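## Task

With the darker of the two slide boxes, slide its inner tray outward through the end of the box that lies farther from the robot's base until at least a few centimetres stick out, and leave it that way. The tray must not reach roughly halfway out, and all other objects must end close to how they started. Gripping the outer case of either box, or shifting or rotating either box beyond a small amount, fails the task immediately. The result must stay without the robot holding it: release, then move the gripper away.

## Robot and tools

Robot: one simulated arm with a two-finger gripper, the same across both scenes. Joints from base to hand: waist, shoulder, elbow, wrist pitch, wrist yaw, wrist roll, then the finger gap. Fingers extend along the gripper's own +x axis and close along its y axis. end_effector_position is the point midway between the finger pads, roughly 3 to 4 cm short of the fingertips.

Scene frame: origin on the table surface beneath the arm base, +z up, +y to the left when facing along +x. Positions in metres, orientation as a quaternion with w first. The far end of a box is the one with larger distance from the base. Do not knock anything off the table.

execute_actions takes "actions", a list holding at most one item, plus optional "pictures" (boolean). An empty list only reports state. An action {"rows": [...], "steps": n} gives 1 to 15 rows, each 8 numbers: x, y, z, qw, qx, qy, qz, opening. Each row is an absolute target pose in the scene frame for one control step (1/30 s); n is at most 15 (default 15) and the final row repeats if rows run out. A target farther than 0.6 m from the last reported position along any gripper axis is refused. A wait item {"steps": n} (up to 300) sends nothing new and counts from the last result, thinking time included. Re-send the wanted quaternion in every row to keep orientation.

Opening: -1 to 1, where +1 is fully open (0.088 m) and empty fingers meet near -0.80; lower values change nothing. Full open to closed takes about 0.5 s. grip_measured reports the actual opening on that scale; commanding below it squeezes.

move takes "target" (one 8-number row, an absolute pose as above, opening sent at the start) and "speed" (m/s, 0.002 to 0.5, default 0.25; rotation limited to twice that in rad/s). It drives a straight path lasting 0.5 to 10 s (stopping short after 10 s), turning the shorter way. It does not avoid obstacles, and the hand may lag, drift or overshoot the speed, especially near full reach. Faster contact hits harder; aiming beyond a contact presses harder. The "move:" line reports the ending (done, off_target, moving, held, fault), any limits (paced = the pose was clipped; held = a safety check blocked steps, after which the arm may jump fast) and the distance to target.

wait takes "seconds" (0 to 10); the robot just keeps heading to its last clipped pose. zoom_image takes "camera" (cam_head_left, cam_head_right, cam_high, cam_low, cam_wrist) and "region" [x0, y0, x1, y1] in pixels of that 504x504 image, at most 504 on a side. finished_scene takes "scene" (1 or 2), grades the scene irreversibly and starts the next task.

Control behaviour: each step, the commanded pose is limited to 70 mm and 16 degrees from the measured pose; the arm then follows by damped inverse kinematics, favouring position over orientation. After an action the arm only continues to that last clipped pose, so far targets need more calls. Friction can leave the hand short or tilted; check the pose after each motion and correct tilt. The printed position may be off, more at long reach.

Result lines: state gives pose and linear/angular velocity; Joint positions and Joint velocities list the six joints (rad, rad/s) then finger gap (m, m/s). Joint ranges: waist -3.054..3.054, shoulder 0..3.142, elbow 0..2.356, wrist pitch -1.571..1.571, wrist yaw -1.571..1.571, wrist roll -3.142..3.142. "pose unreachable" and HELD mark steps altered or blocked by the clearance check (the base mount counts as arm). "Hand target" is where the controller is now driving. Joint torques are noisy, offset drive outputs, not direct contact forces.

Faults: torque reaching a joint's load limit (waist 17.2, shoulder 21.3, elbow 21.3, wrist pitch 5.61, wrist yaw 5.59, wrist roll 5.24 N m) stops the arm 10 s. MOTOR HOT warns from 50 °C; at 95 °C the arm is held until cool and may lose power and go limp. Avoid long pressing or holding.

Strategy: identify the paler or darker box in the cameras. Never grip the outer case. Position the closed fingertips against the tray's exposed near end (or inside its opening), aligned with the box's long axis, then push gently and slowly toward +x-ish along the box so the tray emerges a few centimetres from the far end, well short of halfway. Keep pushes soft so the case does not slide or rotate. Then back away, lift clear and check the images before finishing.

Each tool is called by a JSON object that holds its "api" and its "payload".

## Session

{"api": "execute_actions", "payload": {"actions": []}}

Scene clock: 0.00 s of 3750.00 s.
end_effector_position=(+0.2673, +0.2046, +0.2274) grip_measured=+0.830 end_effector_quat_wxyz=(-0.271, +0.703, +0.514, -0.411) end_effector_velocity=(-0.002, -0.001, -0.000) end_effector_angular_velocity=(+0.003, +0.015, +0.001)
Joint positions: [ 0.202  0.977  0.415  0.286 -1.054 -2.797  0.08 ]
Joint velocities: [-0.002 -0.002 -0.002 -0.007 -0.007  0.007 -0.   ]
Joint torques (N m, as the arm reports them, + toward a larger angle): no reading
Heat: hottest wrist roll 28 °C (+0.0 °C/min).
Hand target: +0.267, +0.205, +0.227; -0.271, +0.703, +0.514, -0.410

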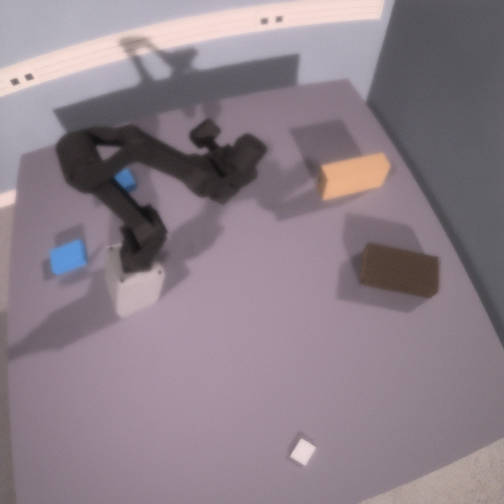

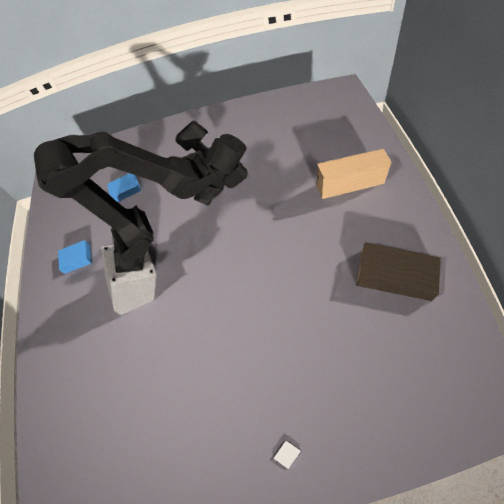

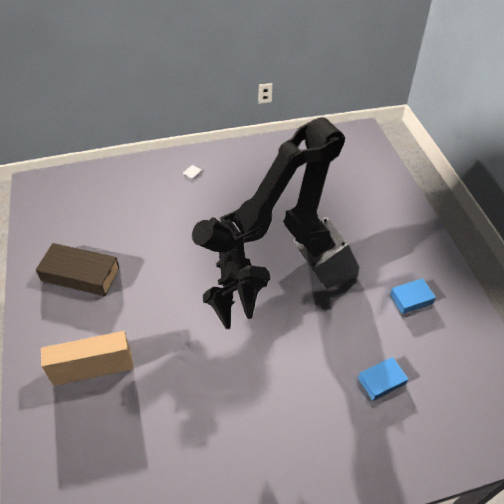

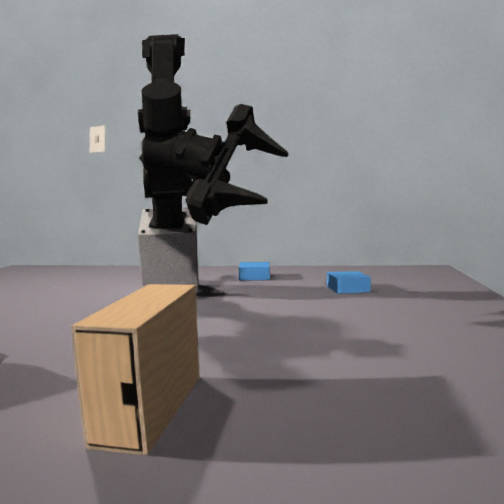

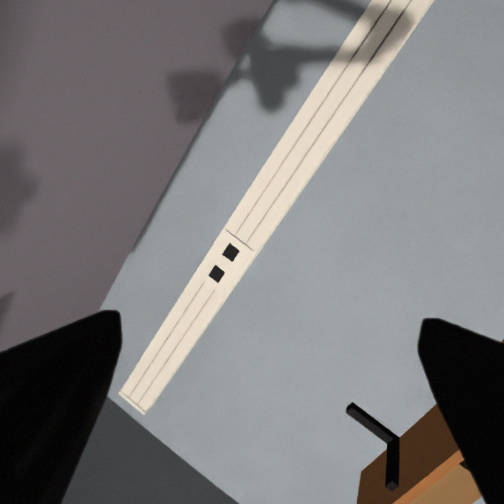

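{"api": "move", "payload": {"target": [0.4,-0.03,0.16,0.962,0.035,0.222,-0.152,-1], "speed": 0.4}}

{"api": "move", "payload": {"target": [0.43,-0.06,0.055,0.962,0.035,0.222,-0.152,-1]}}

Scene clock: 6.73 s of 3750.00 s.
end_effector_position=(+0.3972, -0.0301, +0.1560) grip_measured=-0.803 end_effector_quat_wxyz=(+0.961, +0.035, +0.226, -0.153) end_effector_velocity=(-0.002, -0.002, -0.004) end_effector_angular_velocity=(+0.006, +0.025, -0.006)
Joint positions: [-0.065  1.337  0.353  0.906  0.259  0.23   0.   ]
Joint velocities: [-0.007 -0.007  0.002 -0.037 -0.007  0.007  0.   ]
Joint torques (N m, as the arm reports them, + toward a larger angle): [-0.91 -6.19  4.78  1.38  0.    0.14]
Heat: hottest wrist roll 28 °C (+0.0 °C/min).
Hand target: +0.400, -0.030, +0.160; +0.963, +0.038, +0.221, -0.152
Off the commanded pose: 0.005 m, 0 deg.
move: done; limits=paced

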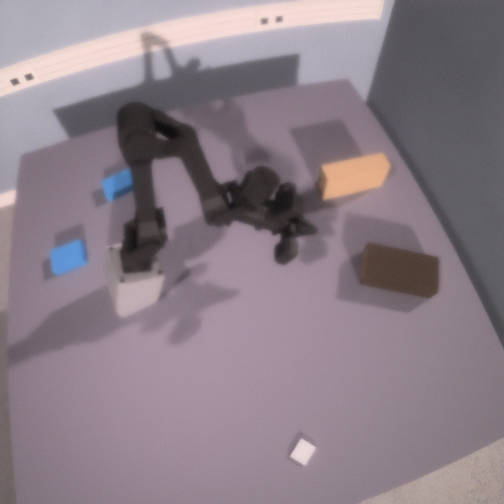

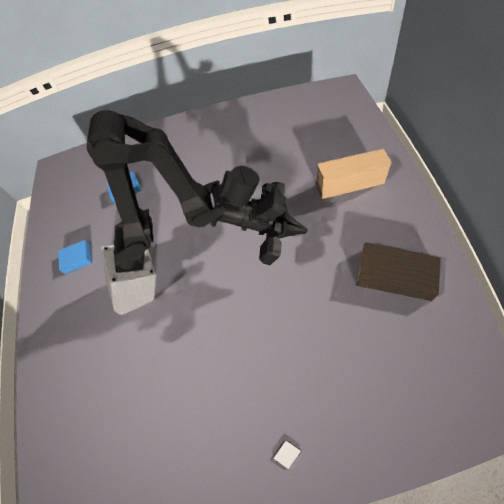

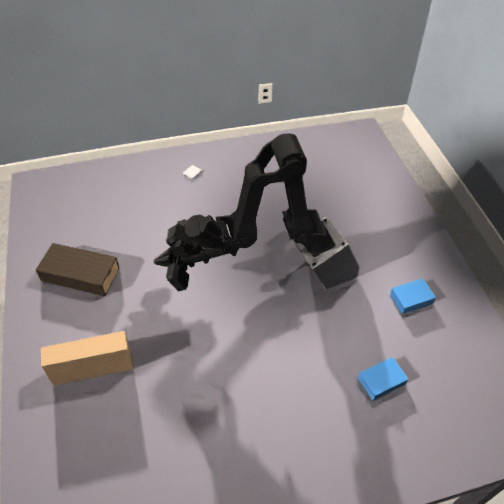

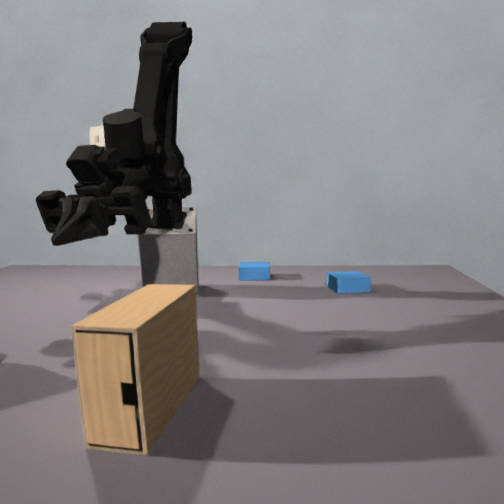

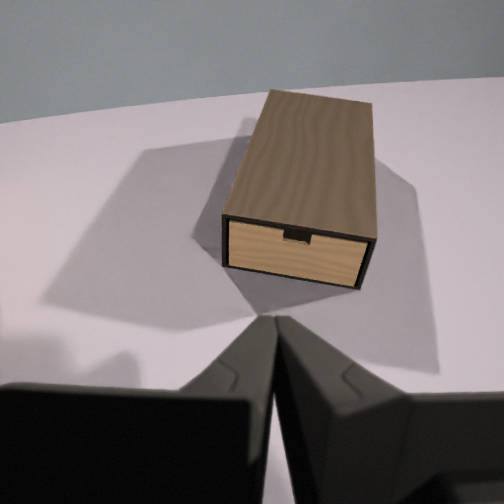

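Scene clock: 7.73 s of 3750.00 s.
end_effector_position=(+0.4303, -0.0588, +0.0577) grip_measured=-0.803 end_effector_quat_wxyz=(+0.963, +0.037, +0.220, -0.153) end_effector_velocity=(-0.007, -0.001, -0.012) end_effector_angular_velocity=(-0.001, +0.053, +0.001)
Joint positions: [-0.138  1.989  0.539  1.384  0.186  0.227  0.   ]
Joint velocities: [-0.002  0.012 -0.002 -0.037 -0.007 -0.007  0.   ]
Joint torques (N m, as the arm reports them, + toward a larger angle): [-1.44 -5.89  1.98  1.78 -0.01 -0.03]
Heat: hottest wrist pitch 28 °C (+0.0 °C/min).
Hand target: +0.430, -0.060, +0.055; +0.962, +0.035, +0.222, -0.152
Off the commanded pose: 0.003 m, 0 deg.
move: done

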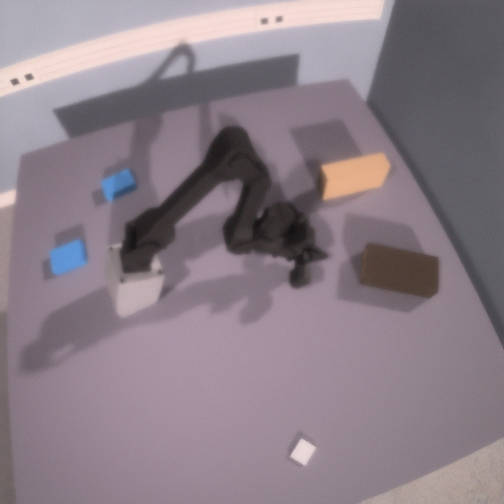

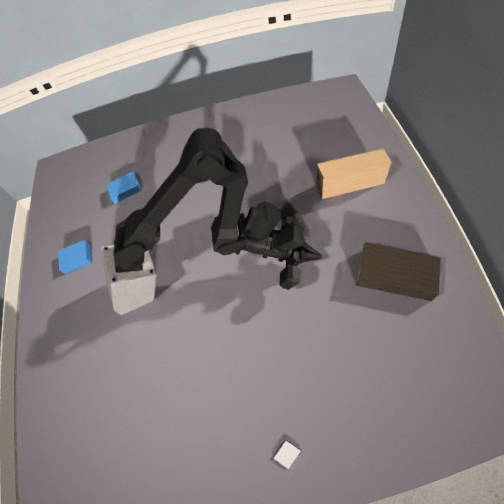

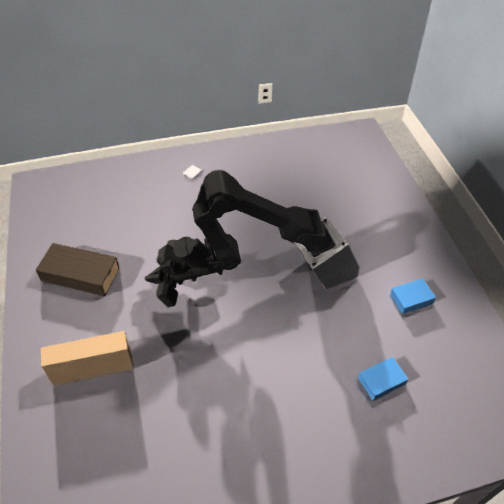

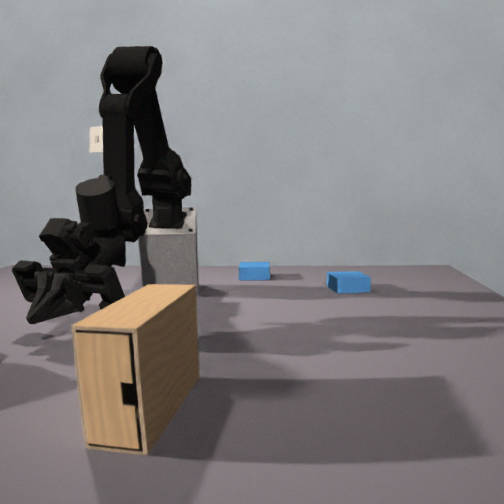

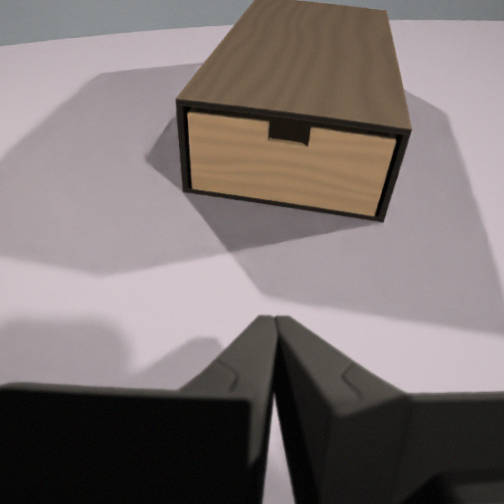

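{"api": "move", "payload": {"target": [0.48,-0.078,0.036,0.955,0.045,0.22,-0.195,-1], "speed": 0.12}}

Scene clock: 13.37 s of 3750.00 s.
end_effector_position=(+0.4809, -0.0755, +0.0400) grip_measured=-0.803 end_effector_quat_wxyz=(+0.956, +0.045, +0.217, -0.191) end_effector_velocity=(-0.000, -0.001, -0.004) end_effector_angular_velocity=(+0.010, +0.015, -0.001)
Joint positions: [-0.143  2.079  0.787  1.214  0.25   0.263  0.   ]
Joint velocities: [-0.002  0.002  0.007 -0.022 -0.007  0.007  0.   ]
Joint torques (N m, as the arm reports them, + toward a larger angle): [-1.64 -7.14  2.95  1.39  0.39  0.16]
Heat: hottest wrist pitch 28 °C (+0.0 °C/min).
Hand target: +0.480, -0.078, +0.036; +0.955, +0.045, +0.220, -0.195
Off the commanded pose: 0.005 m, 1 deg.
After step 90, 1.73 s passed at rest.
move: done

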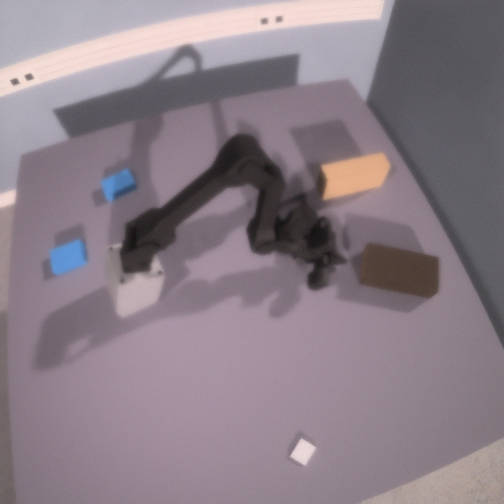

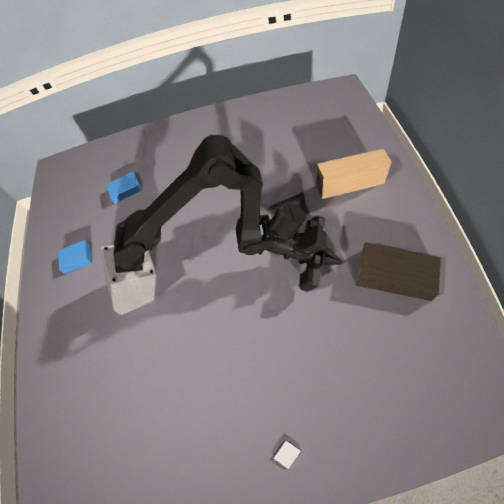

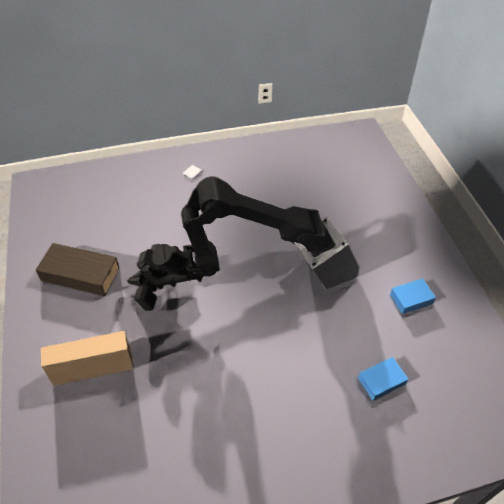

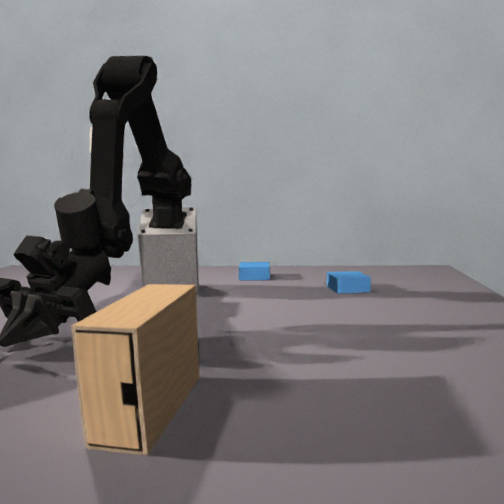

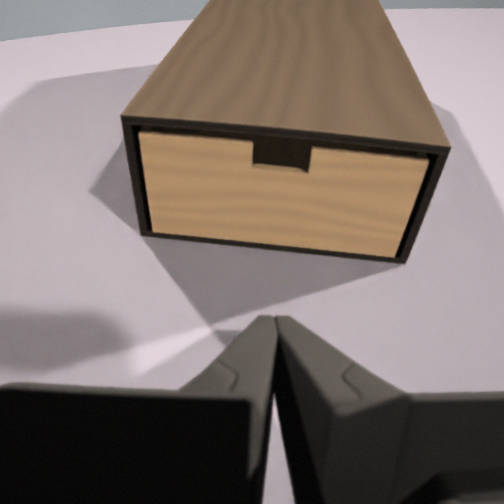

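{"api": "move", "payload": {"target": [0.535,-0.102,0.035,0.955,0.045,0.22,-0.195,-1], "speed": 0.04}}

Scene clock: 19.77 s of 3750.00 s.
end_effector_position=(+0.5358, -0.1007, +0.0403) grip_measured=-0.803 end_effector_quat_wxyz=(+0.956, +0.046, +0.215, -0.196) end_effector_velocity=(-0.003, -0.004, -0.007) end_effector_angular_velocity=(-0.003, +0.029, -0.001)
Joint positions: [-0.196  2.137  1.039  1.021  0.207  0.263  0.   ]
Joint velocities: [-0.007  0.007  0.002 -0.022 -0.007 -0.007  0.   ]
Joint torques (N m, as the arm reports them, + toward a larger angle): [-2.05 -8.18  4.02  1.36  0.02  0.  ]
Heat: hottest wrist pitch 29 °C (+3.0 °C/min).
Hand target: +0.535, -0.102, +0.035; +0.955, +0.045, +0.220, -0.195
Off the commanded pose: 0.006 m, 1 deg.
After step 90, 1.60 s passed at rest.
move: done

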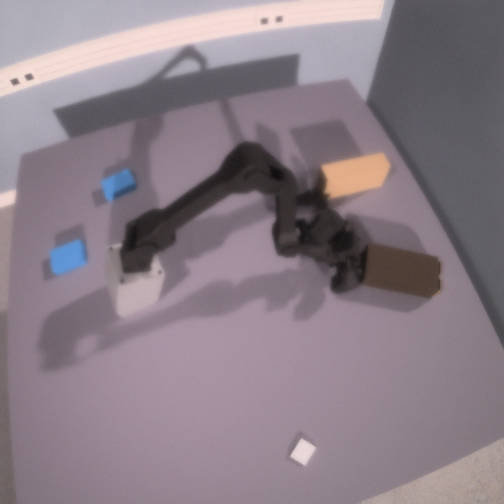

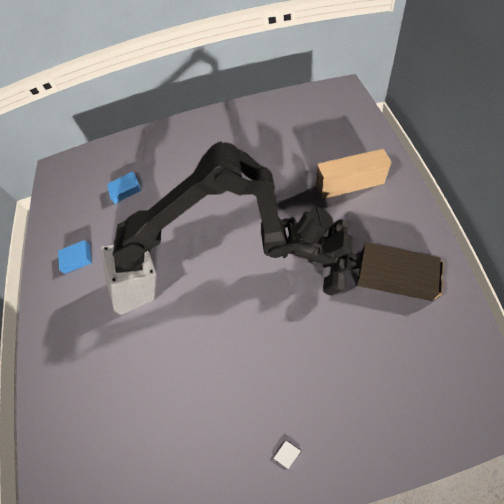

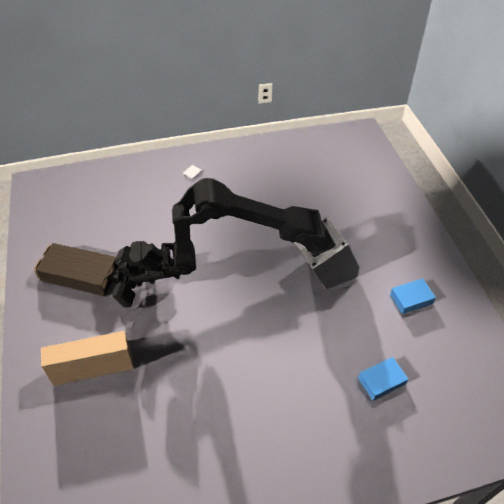

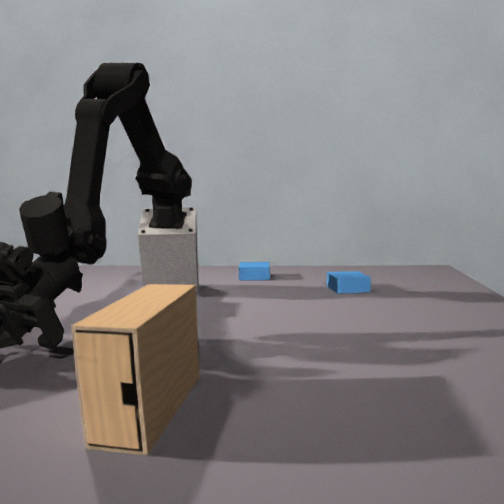

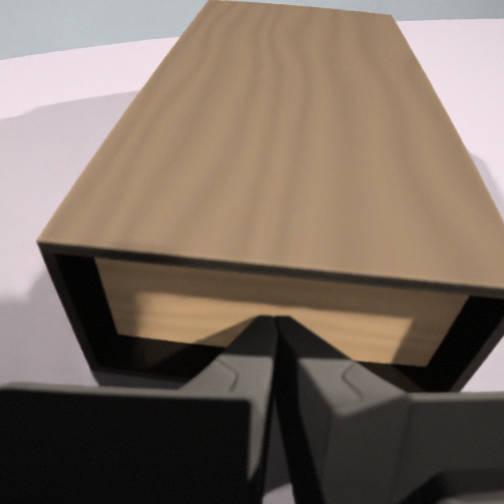

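{"api": "move", "payload": {"target": [0.561,-0.114,0.029,0.955,0.045,0.22,-0.195,-1], "speed": 0.03}}

Scene clock: 22.17 s of 3750.00 s.
end_effector_position=(+0.5618, -0.1122, +0.0344) grip_measured=-0.803 end_effector_quat_wxyz=(+0.956, +0.046, +0.215, -0.195) end_effector_velocity=(-0.001, +0.001, -0.007) end_effector_angular_velocity=(+0.007, +0.035, +0.015)
Joint positions: [-0.215  2.198  1.178  0.943  0.187  0.263  0.   ]
Joint velocities: [-0.002  0.002  0.007 -0.037 -0.022 -0.007  0.   ]
Joint torques (N m, as the arm reports them, + toward a larger angle): [-2.26 -8.9   4.5   1.38  0.04 -0.05]
Heat: hottest shoulder 29 °C (+2.7 °C/min).
Hand target: +0.561, -0.114, +0.029; +0.955, +0.045, +0.220, -0.195
Off the commanded pose: 0.006 m, 1 deg.
move: done

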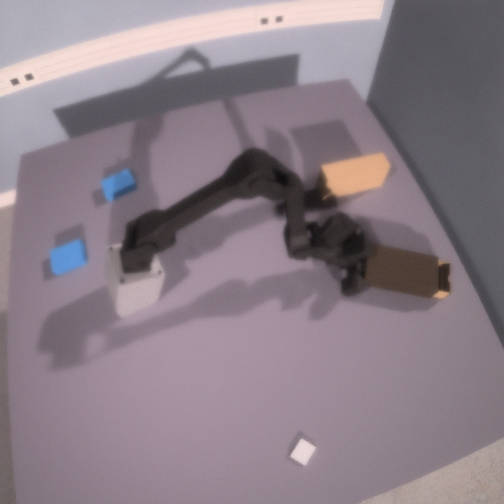

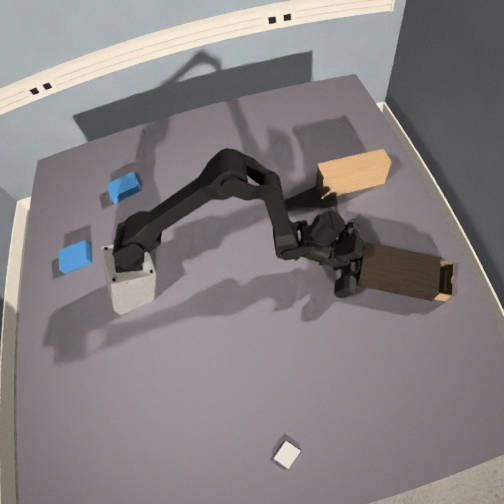

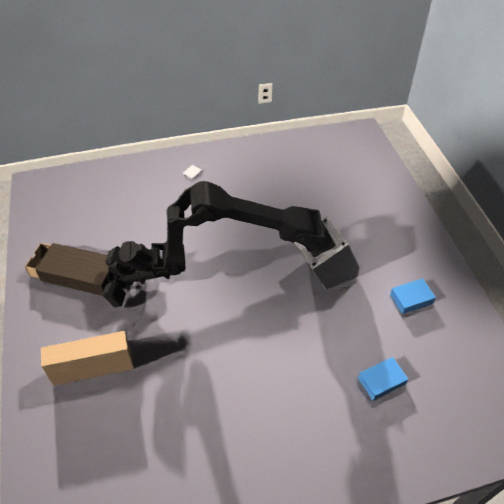

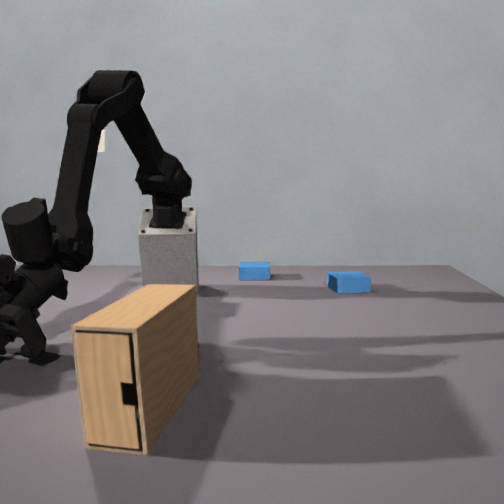

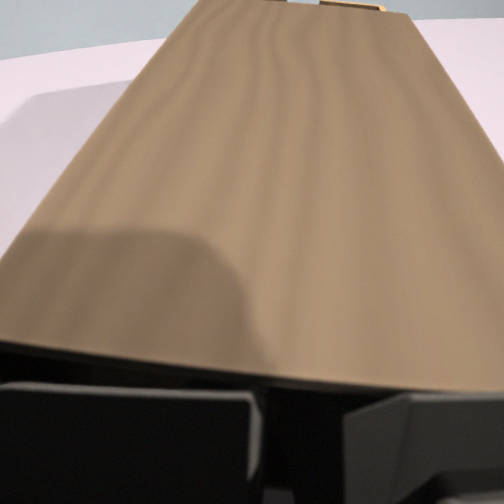

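{"api": "move", "payload": {"target": [0.45,-0.065,0.045,0.955,0.045,0.22,-0.195,-1], "speed": 0.2}}

{"api": "zoom_image", "payload": {"camera": "cam_head_right", "region": [300,130,504,320]}}

Scene clock: 25.07 s of 3750.00 s.
end_effector_position=(+0.4495, -0.0663, +0.0418) grip_measured=-0.803 end_effector_quat_wxyz=(+0.954, +0.043, +0.224, -0.194) end_effector_velocity=(-0.005, +0.004, -0.006) end_effector_angular_velocity=(+0.007, +0.036, +0.021)
Joint positions: [-0.118  2.046  0.657  1.294  0.281  0.266  0.   ]
Joint velocities: [ 0.002 -0.002 -0.012 -0.022 -0.022 -0.007  0.   ]
Joint torques (N m, as the arm reports them, + toward a larger angle): [-0.91 -8.86  1.29  1.76  0.38  0.15]
Heat: hottest shoulder 29 °C (+2.4 °C/min).
Hand target: +0.450, -0.065, +0.045; +0.955, +0.045, +0.220, -0.195
Off the commanded pose: 0.004 m, 1 deg.
move: done

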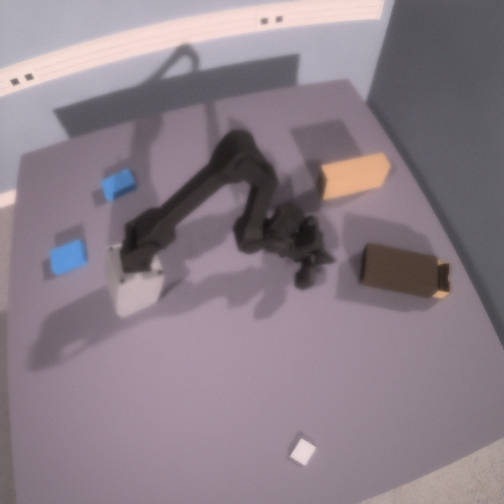

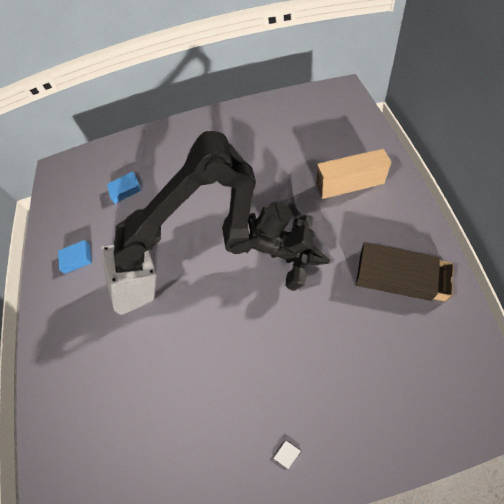

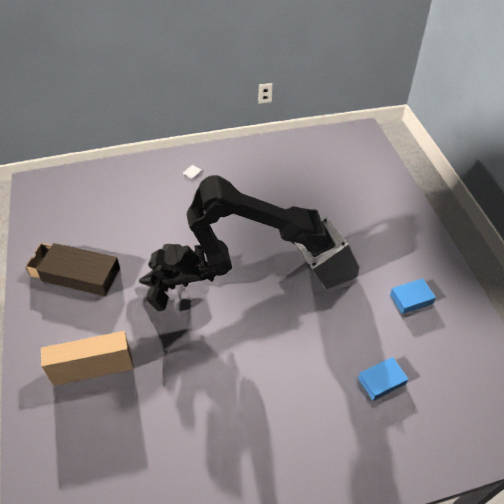

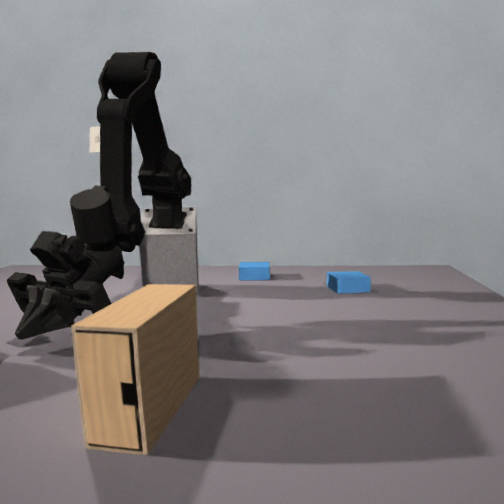

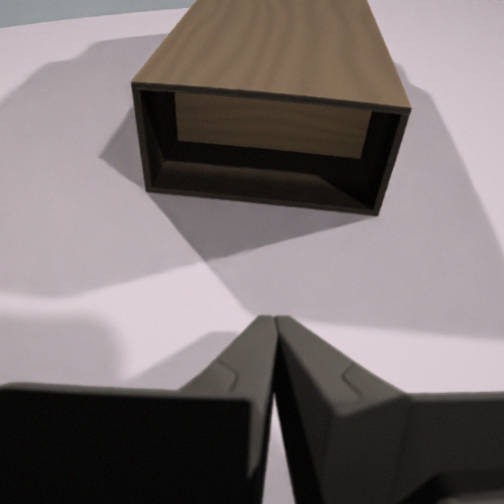

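Region (300, 130, 504, 320) of cam_head_right's 504x504 image, scaled by 2.471, with more detail than that image has; it fills the top 469 rows of this view, and the rest is white.

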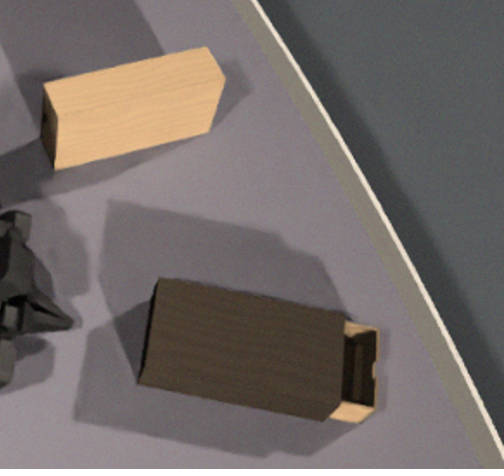

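Comparable extension to scene 1.

{"api": "finished_scene", "payload": {"scene": 2}}

The scene is finished: the task was done.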